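## Task

Get plate C56 seated flat within the locators of the nest it is currently resting on, turned so its well A1 sits at the nest corner labelled A1; it must stay seated without the robot holding it, and the gripper must be opened and withdrawn at the end.

## Robot and tools

ROBOT. One four-axis SCARA-style arm with a single parallel gripper that always stays level. Joints from base outward: lift (prismatic, 0.000 to 0.550 m), shoulder (-2.000 to 2.000 rad), elbow (-2.800 to 2.800 rad), wrist yaw (-12.566 to 12.566 rad), then the finger pad gap in metres. Keep the elbow reading at least 0.4 rad away from 0, or the arm may fold and fault. The controlled point, end_effector_position, is midway between the two rubber pads, 2 to 3 cm behind the fingertips. Fingers point along the gripper's +x and close along its y.

SCENE. Six nests N1 to N6 each carry one unseated plate (C15, C51, C16, C61, C11, C56); only ID labels tell which is where. Well A1 is at each plate's cut-off corner. Seated means lying flat inside the nest's locators. Any other plate that gets shifted, rotated or tilted even slightly fails the goal. A drop of a few millimetres when releasing the target plate is fine; longer falls are not. Nothing may leave the table.

FRAMES. The scene frame has its origin on the table top under the arm base, +z up, +y to the left when facing +x. Result state lines give end_effector_position (m) and end_effector_quat_wxyz in this frame; the printed position gets less accurate at long reach. Motion offsets, however, are in the gripper's own axes.

execute_actions: argument actions is a list holding at most one item. Empty list [] just reports current state. An item {"rows": [...], "steps": n} runs up to 15 control steps of 1/30 s (default 15), one row per step, last row repeated if rows run out. An item {"steps": n} alone (n up to 300) is a wait counted from the previous result, your reply time included. Optional pictures (boolean) toggles camera images.

ROW format, used by both tools: five numbers, each in [-1, 1], ordered dx, dy, dz, rz, opening. dx, dy, dz, rz are an offset (not a pose) from the gripper pose in the most recent result that showed it; before any such result in the scene, or for later calls within one reply, they count from where the robot is when the action starts. Every row counts from that same base, not from the previous row. Scale: 1.0 equals 0.6 m for translation, 180 degrees for rz; rz rotates about gripper z, from +x toward +y. opening is absolute: +1 fully open (0.140 m), -1 closed (0.066 m gap remains). Full close takes at least about 0.6 s. Because offsets count from a measured pose, repeating a small push into a rigid thing does not go deeper; into something yielding, it does. A row of zeros is not a pause: it drives back to the base pose.

Each step the command is clipped to 70 mm and 16 degrees from the measured pose, then damped inverse kinematics follows. After an action the arm continues only to the last clipped pose, so check the result and send the remainder. HELD marks steps where a clearance check withheld all or part of a row; a pose unreachable line means the check altered or blocked the command. Hand target (shown when nothing is held back) is where the controller is now heading.

move: target is one ROW (same offset rules and base as above); speed in m/s, 0.002 to 0.5, default 0.25, turning capped at twice that in rad/s. Straight path lasting 0.5 to 10 s, cut off at 10 s. It ignores obstacles; faster contact and targets deeper past contact hit harder. The gripper may lag, stray and exceed speed, especially with the arm nearly straight. Opening is applied at the start. The extra move: line reports the ending (done, off_target, moving, held, fault) and distance from target; limits=paced means clipping, limits=held means steps were blocked, after which the arm may surge fast.

wait: seconds from 0 to 10; the robot gets no new command. zoom_image: camera is cam_low (896x504) or cam_wrist (616x616); region [x0, y0, x1, y1] in pixels from top-left, at most 504 by 504. finished_scene: scene is the number of the current scene; ends it irreversibly, grades it and gives the next task. Replying with no tool call ends everything.

GRIPPING. grip_measured is the measured opening on the command scale; readings may be off by about 1 mm throughout a scene. To hold, command roughly 0.04 below grip_measured; smaller margins grip more lightly. Pads push up to about 18 N; fast closing can push harder or spring open.

SAFETY. Load limits: lift 54 N, shoulder 8.1 N m, elbow 4.05 N m, wrist yaw 1.35 N m, including held weight. Reaching one stops the arm 10 s and drops the rest of the call. Holding loads heats motors: MOTOR HOT appears from 85 °C, and at 100 °C an OVER-TEMPERATURE FAULT brakes the arm to cool. Avoid drops, slips, slams and strong pushes; set plates down gently, release, then lift clear before finishing. The simulation keeps running while you write.

Each tool is called after "Emit:" in YAML: its name, and indented under it one key for each argument.

## Session

Emit:
execute_actions:
  actions: []

Scene clock: 0.00 s of 7200.00 s.
end_effector_position=(+0.6797, +0.0236, +0.3298) grip_measured=+0.99 end_effector_quat_wxyz=(+0.869, +0.000, +0.000, +0.496)
Joint positions: [ 0.325  0.282  2.044 -1.289  0.14 ]
Motor temperatures (°C, as the motors report them): [28 23 24 21]
Hand target: +0.680, +0.024, +0.330; +0.869, +0.000, +0.000, +0.496
camera_calibration (this result's frames):
cam_wrist: T_world_to_cam=[[0.861121, -0.508385, -0.00387903, -0.562822], [-0.308745, -0.516871, -0.798449, 0.472924], [0.403915, 0.688759, -0.60205, 0.00318318], [0, 0, 0, 1]] pos_world=[0.629385, -0.0438822, 0.377339]

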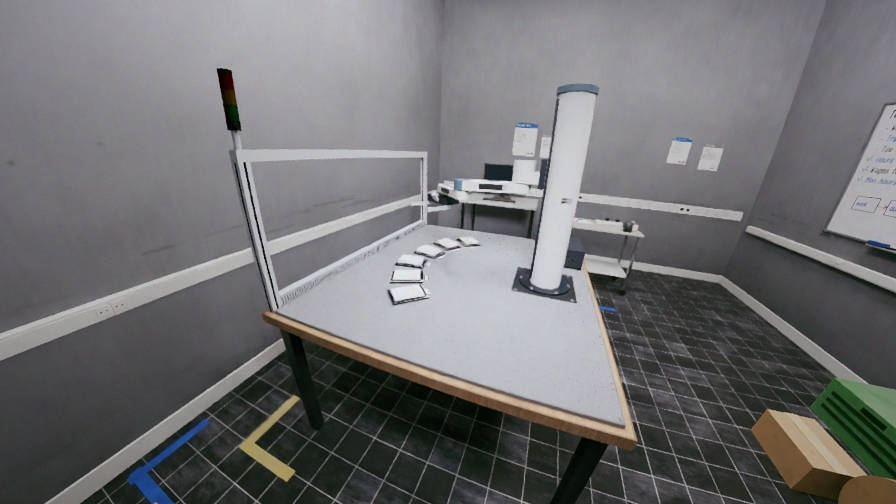

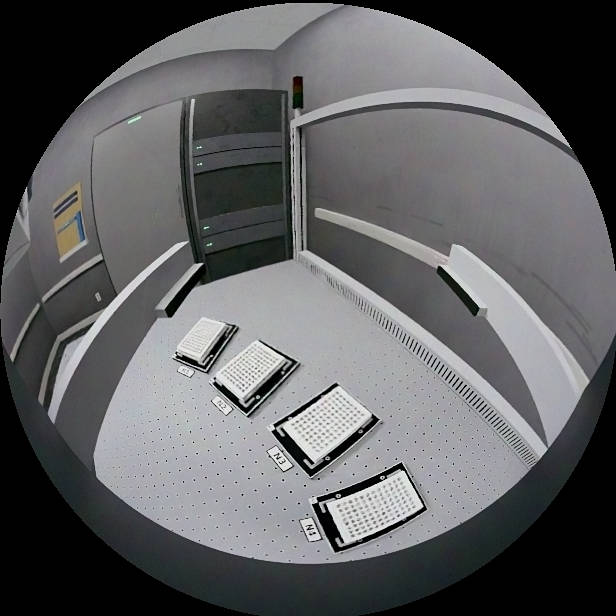

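Emit:
move:
  target: [-0.162, 0.195, -0.33, -0.33, 1]
  speed: 0.5

Emit:
zoom_image:
  camera: "cam_wrist"
  region: [170, 240, 450, 350]

Emit:
zoom_image:
  camera: "cam_wrist"
  region: [10, 250, 210, 420]

Emit:
zoom_image:
  camera: "cam_wrist"
  region: [410, 250, 610, 420]

Scene clock: 3.30 s of 7200.00 s.
end_effector_position=(+0.5294, -0.0006, +0.1318) grip_measured=+0.99 end_effector_quat_wxyz=(+1.000, +0.000, +0.000, +0.000)
Joint positions: [ 0.127  0.978  0.837 -1.814  0.14 ]
Motor temperatures (°C, as the motors report them): [28 23 24 21]
Hand target: +0.529, -0.001, +0.132; +1.000, +0.000, +0.000, +0.000
Off the commanded pose: 0.000 m, 0 deg.
move: done
camera_calibration (this result's frames):
cam_wrist: T_world_to_cam=[[0.000991914, -0.999992, -0.00387903, 0.00854314], [-0.602057, 0.00250004, -0.798449, 0.411516], [0.798453, 0.00312739, -0.60205, -0.247998], [0, 0, 0, 1]] pos_world=[0.445762, 0.00828985, 0.179301]

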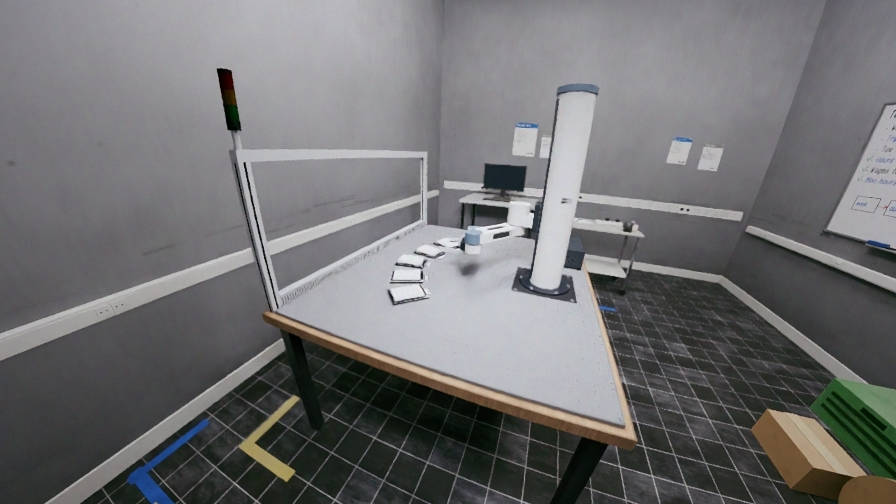

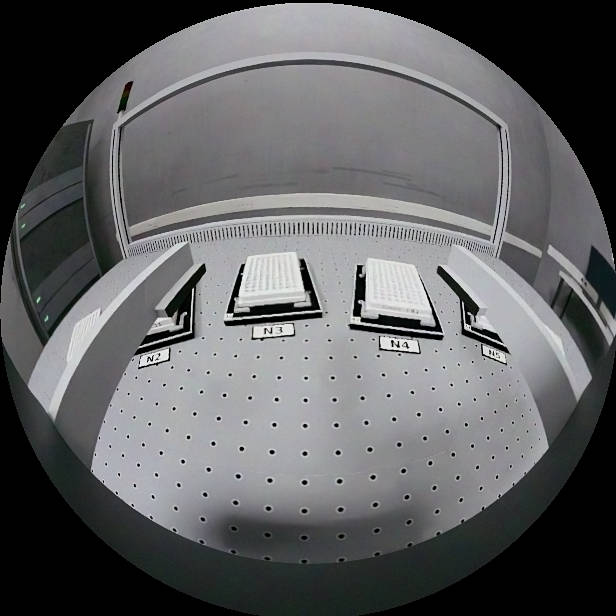

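Region (170, 240, 450, 350) of cam_wrist's 616x616 image, scaled by 1.800, with more detail than that image has; it fills the top 198 rows of this view, and the rest is white.

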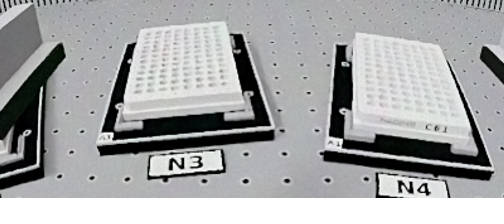

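Region (10, 250, 210, 420) of cam_wrist's 616x616 image, scaled by 2.520, with more detail than that image has; it fills the top 428 rows of this view, and the rest is white.

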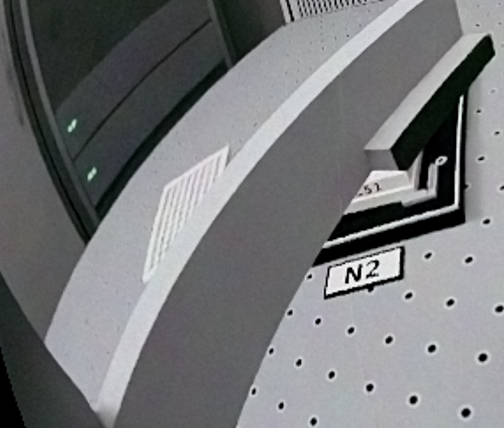

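Region (410, 250, 610, 420) of cam_wrist's 616x616 image, scaled by 2.520, with more detail than that image has; it fills the top 428 rows of this view, and the rest is white.

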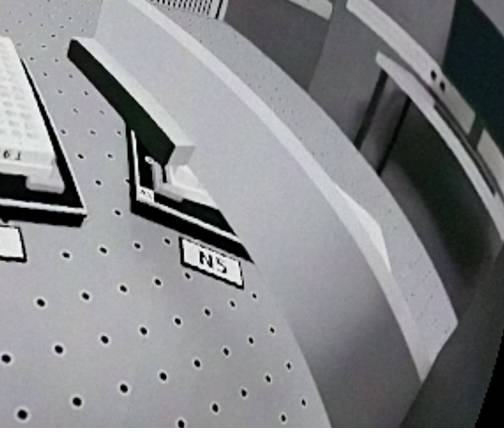

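Emit:
move:
  target: [-0.13, -0.372, 0, -0.217, 1]
  speed: 0.5

Emit:
zoom_image:
  camera: "cam_wrist"
  region: [180, 240, 460, 350]

Scene clock: 5.43 s of 7200.00 s.
end_effector_position=(+0.4517, -0.2240, +0.1318) grip_measured=+0.99 end_effector_quat_wxyz=(+0.943, +0.000, +0.000, -0.334)
Joint positions: [ 0.127  0.299  0.843 -1.823  0.14 ]
Motor temperatures (°C, as the motors report them): [28 23 24 21]
Hand target: +0.452, -0.224, +0.132; +0.943, +0.000, +0.000, -0.334
Off the commanded pose: 0.000 m, 0 deg.
move: done
camera_calibration (this result's frames):
cam_wrist: T_world_to_cam=[[-0.629267, -0.777179, -0.00387903, 0.119825], [-0.465959, 0.381263, -0.798449, 0.388614], [0.622017, -0.50063, -0.60205, -0.218339], [0, 0, 0, 1]] pos_world=[0.39229, -0.164346, 0.179302]

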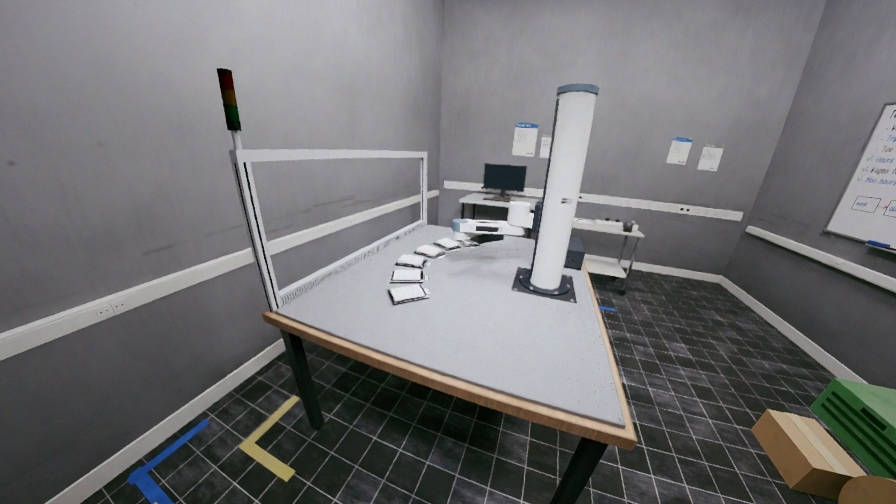

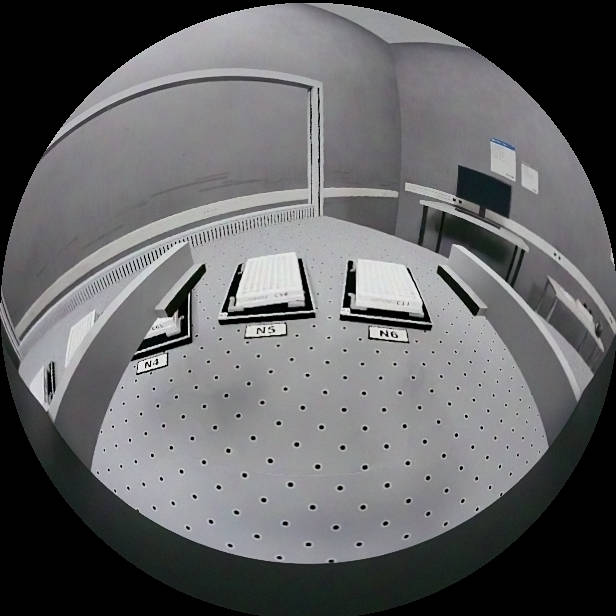

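Region (180, 240, 460, 350) of cam_wrist's 616x616 image, scaled by 1.800, with more detail than that image has; it fills the top 198 rows of this view, and the rest is white.

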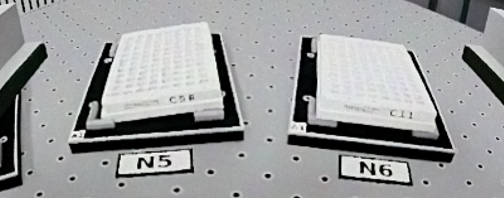

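Emit:
zoom_image:
  camera: "cam_wrist"
  region: [210, 240, 330, 340]

Region (210, 240, 330, 340) of cam_wrist's 616x616 image, scaled by 4.200, with more detail than that image has.

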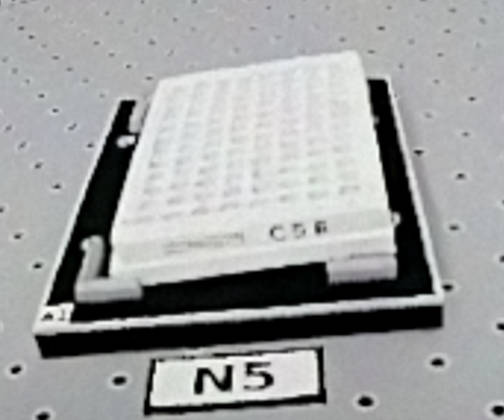

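Emit:
move:
  target: [0.33, 0.12, -0.06, 0.0405, 0.2]
  speed: 0.35

Emit:
zoom_image:
  camera: "cam_wrist"
  region: [180, 270, 460, 530]

Scene clock: 9.03 s of 7200.00 s.
end_effector_position=(+0.6508, -0.2926, +0.0958) grip_measured=+0.20 end_effector_quat_wxyz=(+0.962, +0.000, +0.000, -0.273)
Joint positions: [ 0.091  0.03   1.867 -2.45   0.11 ]
Motor temperatures (°C, as the motors report them): [28 23 24 21]
Hand target: +0.651, -0.293, +0.096; +0.962, +0.000, +0.000, -0.273
Off the commanded pose: 0.000 m, 0 deg.
move: done
camera_calibration (this result's frames):
cam_wrist: T_world_to_cam=[[-0.52552, -0.850773, -0.00387903, 0.102624], [-0.510587, 0.319029, -0.798449, 0.489647], [0.680536, -0.41762, -0.60205, -0.412056], [0, 0, 0, 1]] pos_world=[0.584358, -0.240986, 0.143278]

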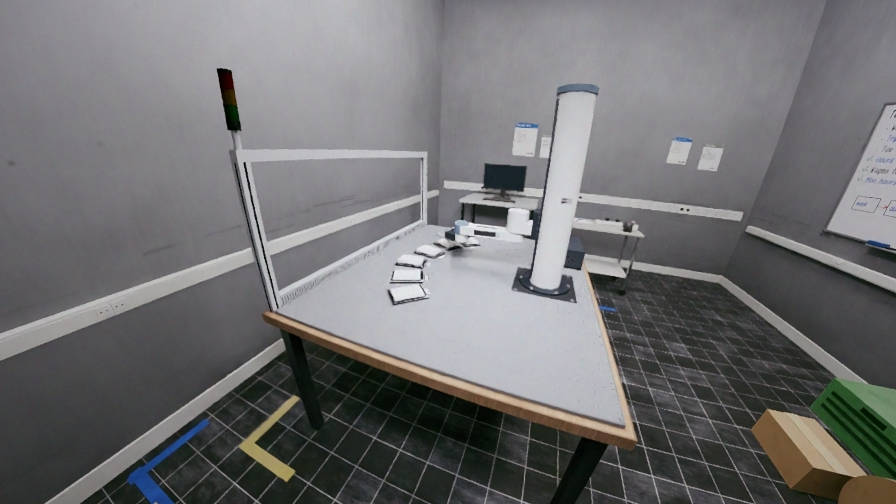

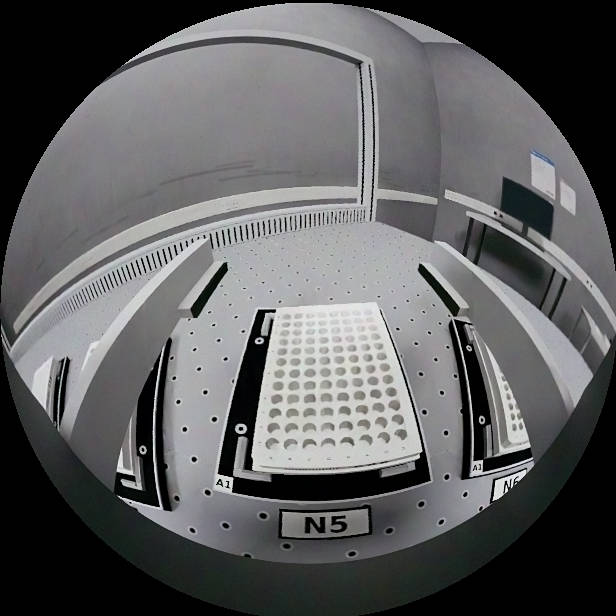

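Region (180, 270, 460, 530) of cam_wrist's 616x616 image, scaled by 1.800, with more detail than that image has; it fills the top 468 rows of this view, and the rest is white.

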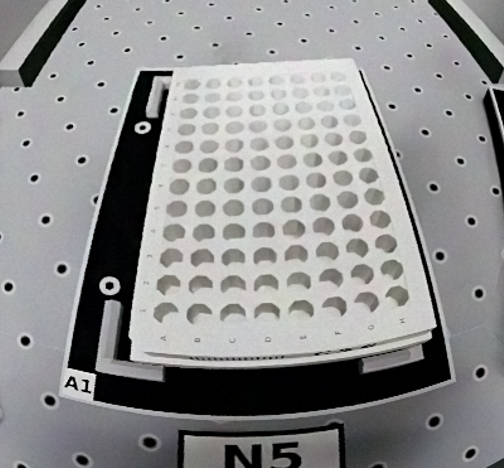

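Emit:
move:
  target: [-0.003, -0.008, -0.085, -0.002, 0.2]
  speed: 0.15

Emit:
move:
  target: [0, 0, -0.017, 0, 0.1]
  speed: 0.03

Scene clock: 12.60 s of 7200.00 s.
end_effector_position=(+0.6468, -0.2957, +0.0447) grip_measured=+0.20 end_effector_quat_wxyz=(+0.961, +0.000, +0.000, -0.276)
Joint positions: [ 0.04   0.026  1.855 -2.441  0.11 ]
Motor temperatures (°C, as the motors report them): [28 23 24 21]
Hand target: +0.647, -0.296, +0.045; +0.961, +0.000, +0.000, -0.276
Off the commanded pose: 0.000 m, 0 deg.
move: done
camera_calibration (this result's frames):
cam_wrist: T_world_to_cam=[[-0.530873, -0.847442, -0.00387903, 0.102133], [-0.508566, 0.322242, -0.798449, 0.447484], [0.67789, -0.421903, -0.60205, -0.44091], [0, 0, 0, 1]] pos_world=[0.580682, -0.243667, 0.0922396]

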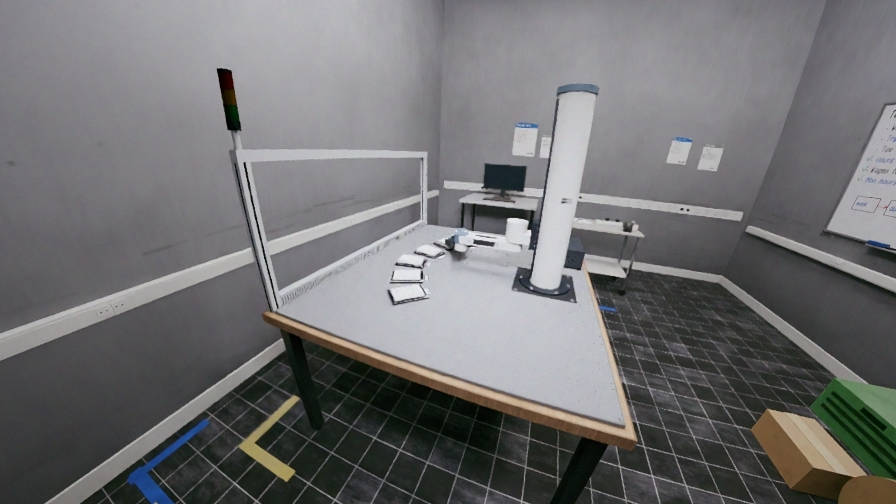

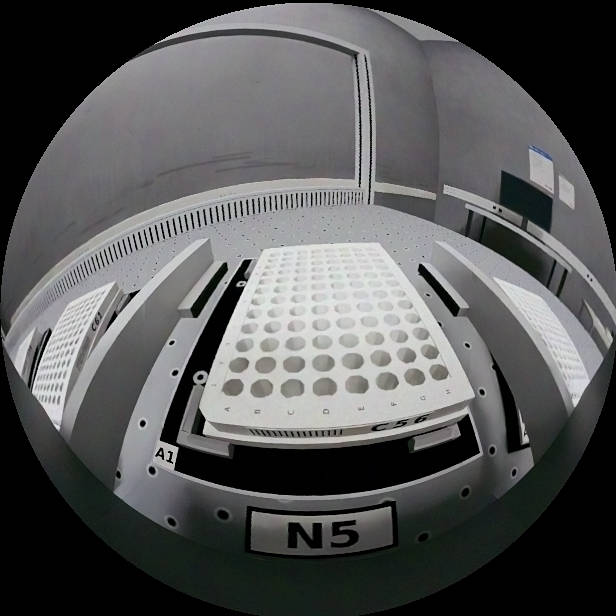

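Scene clock: 13.30 s of 7200.00 s.
end_effector_position=(+0.6468, -0.2957, +0.0345) grip_measured=+0.10 end_effector_quat_wxyz=(+0.961, +0.000, +0.000, -0.276)
Joint positions: [ 0.029  0.026  1.855 -2.441  0.107]
Motor temperatures (°C, as the motors report them): [28 23 24 21]
Hand target: +0.647, -0.296, +0.035; +0.961, +0.000, +0.000, -0.276
Off the commanded pose: 0.000 m, 0 deg.
move: done
camera_calibration (this result's frames):
cam_wrist: T_world_to_cam=[[-0.530874, -0.847442, -0.00387903, 0.102093], [-0.508565, 0.322242, -0.798449, 0.439309], [0.677889, -0.421903, -0.60205, -0.447073], [0, 0, 0, 1]] pos_world=[0.580682, -0.243668, 0.0820014]

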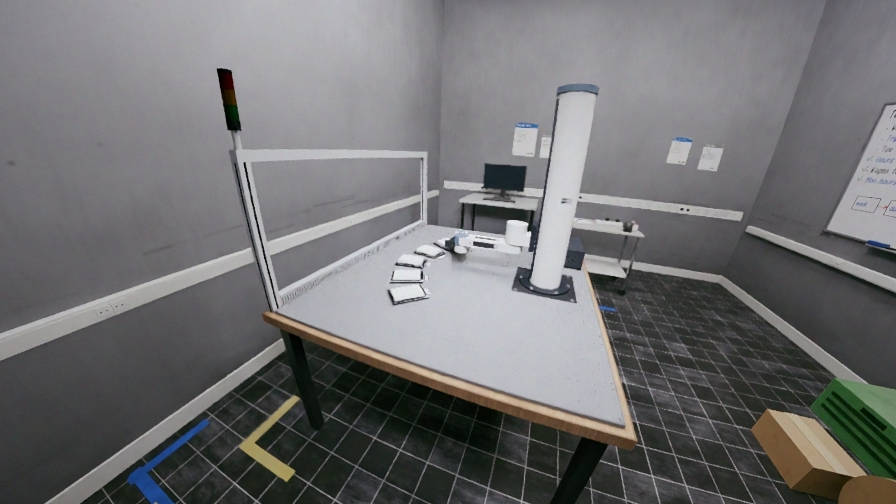

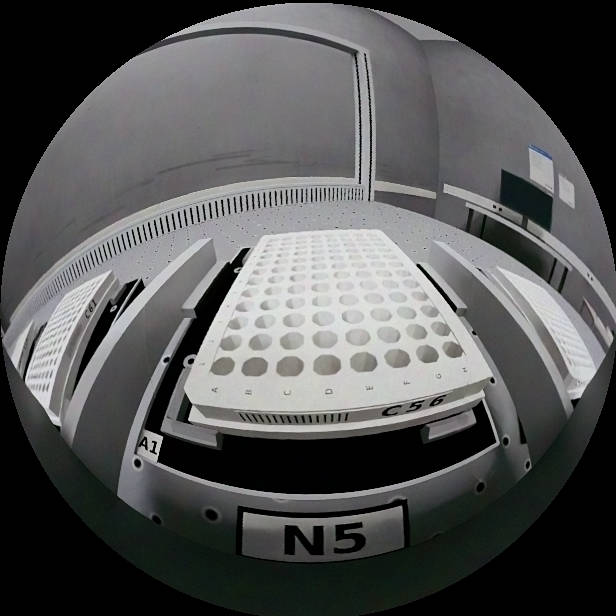

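Emit:
move:
  target: [0, 0.0065, 0, 0, 0.1]
  speed: 0.02

Emit:
execute_actions:
  actions:
    - {"rows":[[0,0,0,0,0.05],[0,0,0,0,0.0],[0,0,0,0,-0.05],[0,0,0,0,-0.1],[0,0,0,0,-0.15],[0,0,0,0,-0.2],[0,0,0,0,-0.25],[0,0,0,0,-0.29],[0,0,0,0,-0.33],[0,0,0,0,-0.37],[0,0,0,0,-0.41],[0,0,0,0,-0.45],[0,0,0,0,-0.49],[0,0,0,0,-0.53],[0,0,0,0,-0.56]],"steps":15}
  pictures: false

Emit:
move:
  target: [0, 0.002, 0, 0, -0.56]
  speed: 0.01

Emit:
move:
  target: [0, 0, 0, 0, -0.1]

Scene clock: 15.57 s of 7200.00 s.
end_effector_position=(+0.6489, -0.2924, +0.0345) grip_measured=+0.10 end_effector_quat_wxyz=(+0.961, +0.000, +0.000, -0.276)
Joint positions: [ 0.029  0.035  1.855 -2.45   0.107]
Motor temperatures (°C, as the motors report them): [28 23 24 21]
Hand target: +0.649, -0.292, +0.034; +0.961, +0.000, +0.000, -0.276
Off the commanded pose: 0.000 m, 0 deg.
move: done
camera_calibration (this result's frames):
cam_wrist: T_world_to_cam=[[-0.530786, -0.847497, -0.00387903, 0.10589], [-0.508599, 0.322189, -0.798449, 0.439296], [0.677933, -0.421832, -0.60205, -0.44708], [0, 0, 0, 1]] pos_world=[0.58272, -0.240388, 0.0820021]

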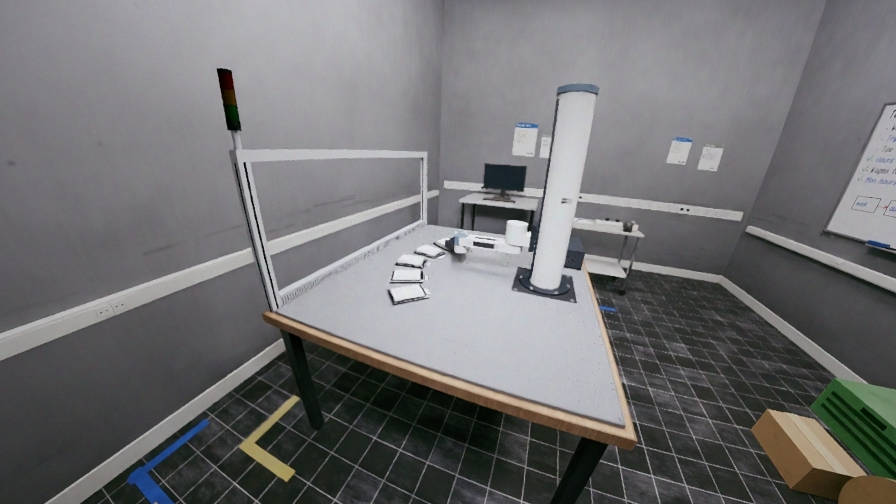

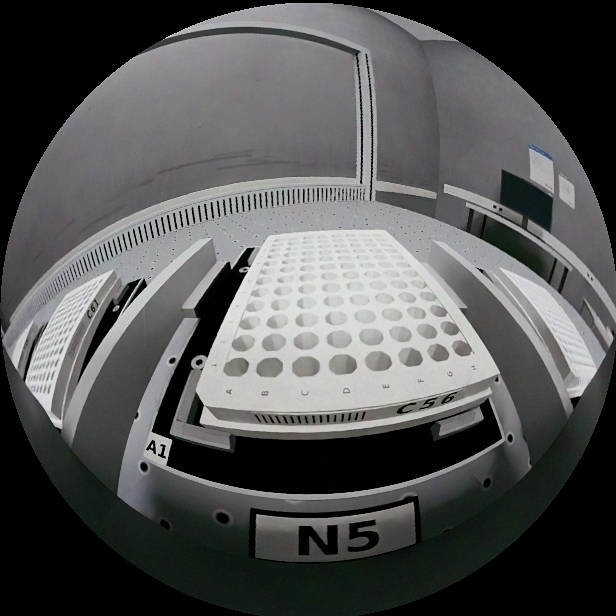

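Scene clock: 16.07 s of 7200.00 s.
end_effector_position=(+0.6488, -0.2925, +0.0345) grip_measured=-0.53 end_effector_quat_wxyz=(+0.961, +0.000, +0.000, -0.277)
Joint positions: [ 0.029  0.035  1.855 -2.45   0.084]
Motor temperatures (°C, as the motors report them): [28 23 24 21]
Hand target: +0.649, -0.292, +0.034; +0.961, +0.000, +0.000, -0.276
Off the commanded pose: 0.000 m, 0 deg.
Steps of this call (steps 1 to 15: all 15 steps of this action). Readings (end_effector_position):
1: (+0.6489, -0.2924, +0.0345)
2: (+0.6489, -0.2924, +0.0345)
4: (+0.6489, -0.2924, +0.0345)
8: (+0.6489, -0.2924, +0.0345)
15: the state above

Scene clock: 17.00 s of 7200.00 s.
end_effector_position=(+0.6493, -0.2916, +0.0345) grip_measured=-0.53 end_effector_quat_wxyz=(+0.961, +0.000, +0.000, -0.277)
Joint positions: [ 0.029  0.037  1.855 -2.453  0.083]
Motor temperatures (°C, as the motors report them): [28 23 24 21]
Hand target: +0.649, -0.292, +0.034; +0.961, +0.000, +0.000, -0.277
Off the commanded pose: 0.000 m, 0 deg.
move: done
camera_calibration (this result's frames):
cam_wrist: T_world_to_cam=[[-0.531288, -0.847182, -0.00387903, 0.107266], [-0.508408, 0.322491, -0.798449, 0.439237], [0.677683, -0.422234, -0.60205, -0.447011], [0, 0, 0, 1]] pos_world=[0.583232, -0.23952, 0.0820021]

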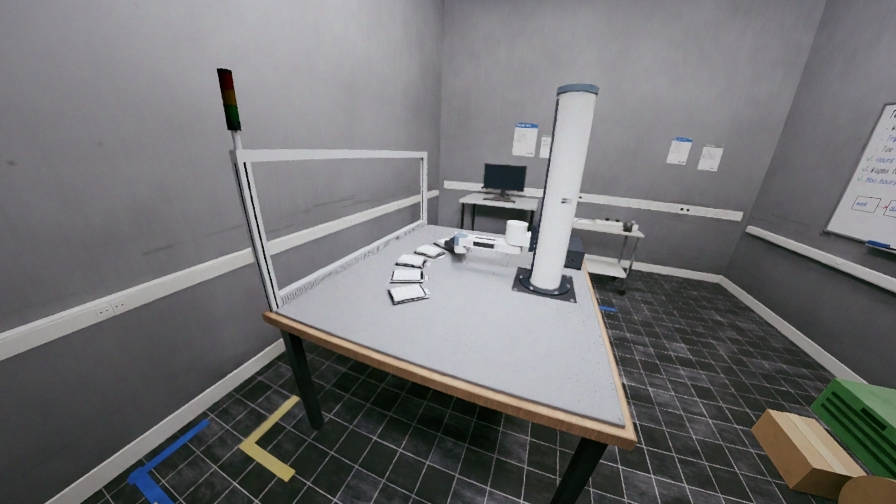

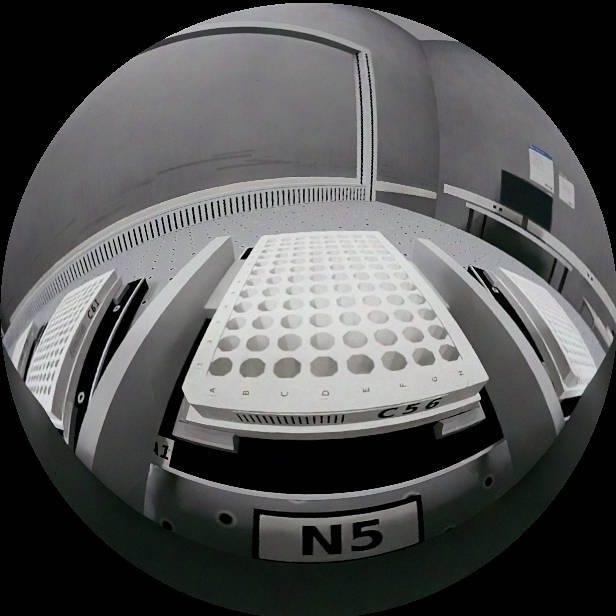

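Scene clock: 17.50 s of 7200.00 s.
end_effector_position=(+0.6493, -0.2916, +0.0345) grip_measured=-0.10 end_effector_quat_wxyz=(+0.961, +0.000, +0.000, -0.277)
Joint positions: [ 0.029  0.037  1.855 -2.453  0.099]
Motor temperatures (°C, as the motors report them): [28 23 24 21]
Hand target: +0.649, -0.292, +0.034; +0.961, +0.000, +0.000, -0.277
Off the commanded pose: 0.000 m, 0 deg.
move: done
camera_calibration (this result's frames):
cam_wrist: T_world_to_cam=[[-0.531312, -0.847168, -0.00387903, 0.107272], [-0.508399, 0.322505, -0.798449, 0.439236], [0.677671, -0.422253, -0.60205, -0.447009], [0, 0, 0, 1]] pos_world=[0.583227, -0.239529, 0.0820021]

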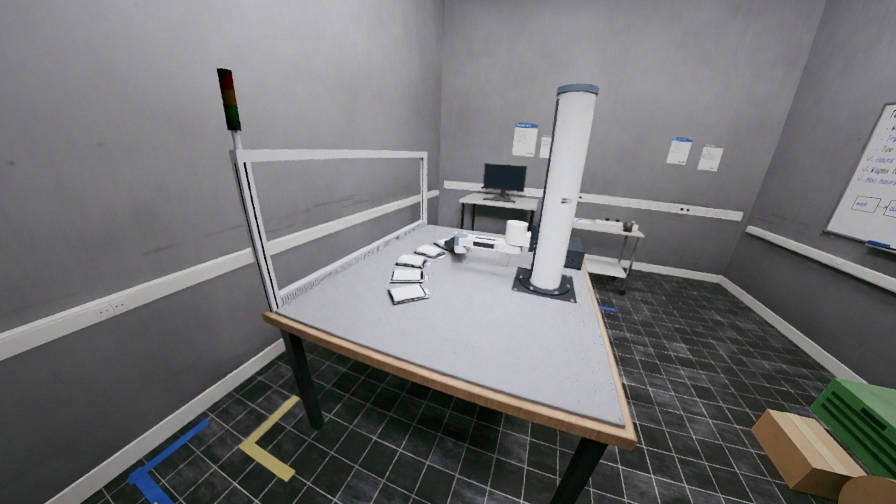

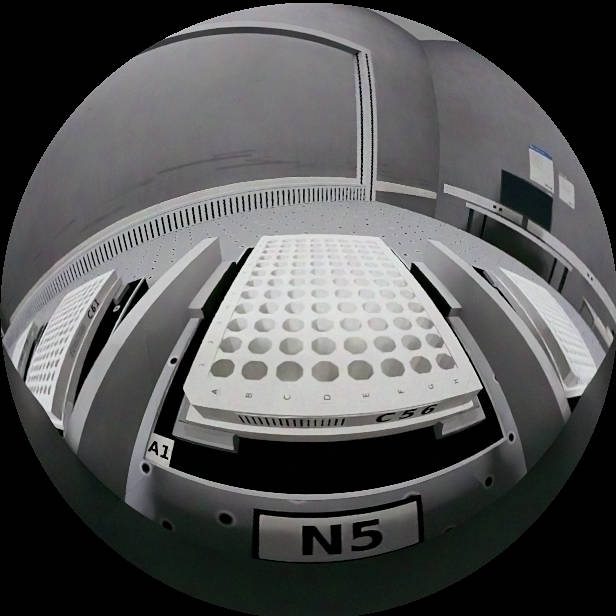

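Emit:
move:
  target: [0, 0, 0.06, 0, 0.1]
  speed: 0.2

Emit:
zoom_image:
  camera: "cam_wrist"
  region: [170, 260, 470, 520]

Emit:
move:
  target: [0.11, 0, 0.21, 0, 0.2]
  speed: 0.35

Emit:
zoom_image:
  camera: "cam_wrist"
  region: [245, 405, 395, 555]

Scene clock: 19.57 s of 7200.00 s.
end_effector_position=(+0.6493, -0.2916, +0.0705) grip_measured=+0.10 end_effector_quat_wxyz=(+0.961, +0.000, +0.000, -0.277)
Joint positions: [ 0.066  0.037  1.855 -2.453  0.107]
Motor temperatures (°C, as the motors report them): [28 23 24 21]
Hand target: +0.649, -0.292, +0.070; +0.961, +0.000, +0.000, -0.277
Off the commanded pose: 0.000 m, 0 deg.
move: done
camera_calibration (this result's frames):
cam_wrist: T_world_to_cam=[[-0.531276, -0.84719, -0.00387903, 0.107396], [-0.508412, 0.322483, -0.798449, 0.468017], [0.677689, -0.422225, -0.60205, -0.42532], [0, 0, 0, 1]] pos_world=[0.583237, -0.239523, 0.118041]

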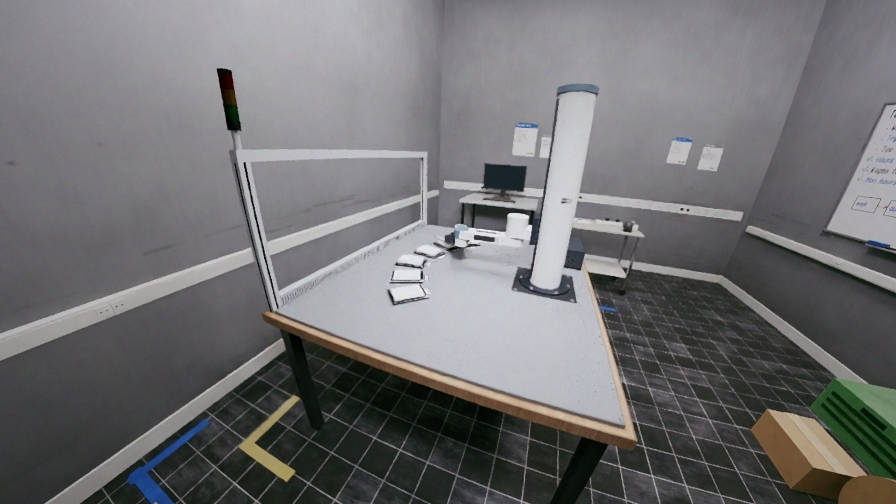

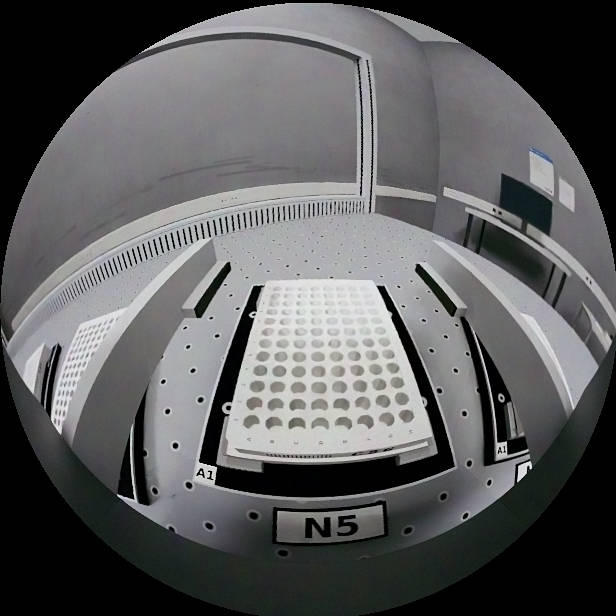

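Region (170, 260, 470, 520) of cam_wrist's 616x616 image, scaled by 1.680, with more detail than that image has; it fills the top 437 rows of this view, and the rest is white.

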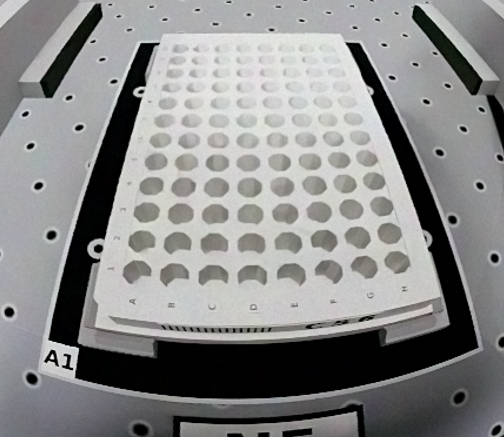

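Scene clock: 20.53 s of 7200.00 s.
end_effector_position=(+0.7052, -0.3267, +0.1966) grip_measured=+0.20 end_effector_quat_wxyz=(+0.961, +0.000, +0.000, -0.277)
Joint positions: [ 0.192 -0.199  2.378 -2.739  0.11 ]
Motor temperatures (°C, as the motors report them): [28 23 24 21]
Hand target: +0.705, -0.327, +0.197; +0.961, +0.000, +0.000, -0.277
Off the commanded pose: 0.000 m, 0 deg.
move: done
camera_calibration (this result's frames):
cam_wrist: T_world_to_cam=[[-0.531267, -0.847196, -0.00387903, 0.107823], [-0.508416, 0.322478, -0.798449, 0.608364], [0.677694, -0.422217, -0.60205, -0.402105], [0, 0, 0, 1]] pos_world=[0.639089, -0.274613, 0.244079]

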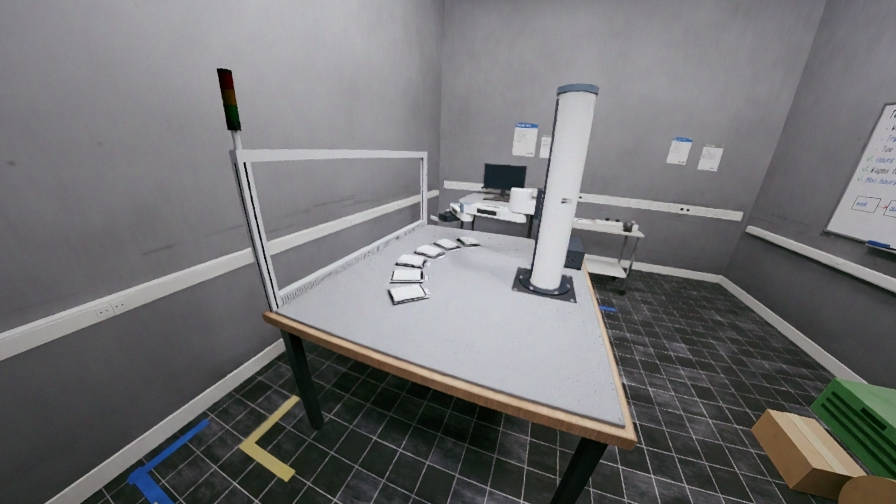

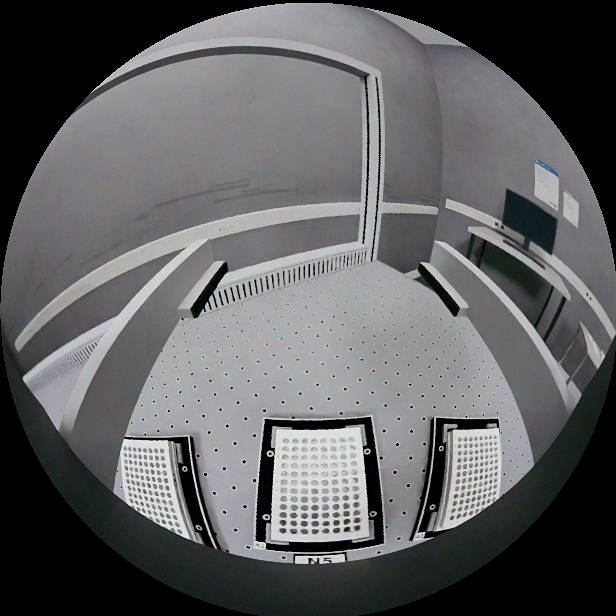

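Region (245, 405, 395, 555) of cam_wrist's 616x616 image, scaled by 3.360, with more detail than that image has.

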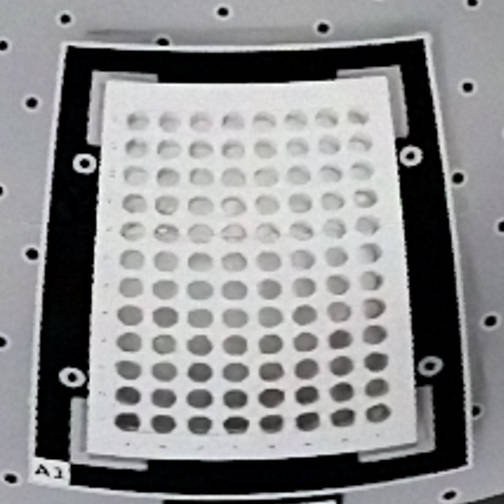

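Emit:
zoom_image:
  camera: "cam_low"
  region: [410, 228, 490, 268]

Emit:
zoom_image:
  camera: "cam_wrist"
  region: [255, 410, 385, 460]

Region (410, 228, 490, 268) of cam_low's 896x504 image, scaled by 6.300, with more detail than that image has.

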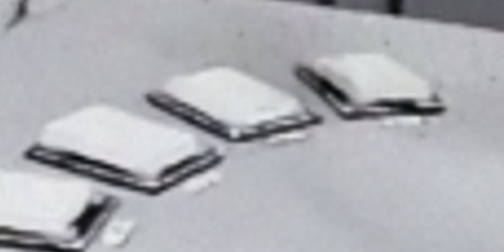

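Region (255, 410, 385, 460) of cam_wrist's 616x616 image, scaled by 3.877, with more detail than that image has; it fills the top 194 rows of this view, and the rest is white.

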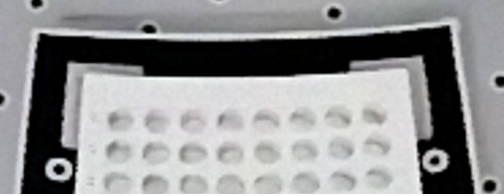

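Emit:
finished_scene:
  scene: 2

The scene is finished: the task was done.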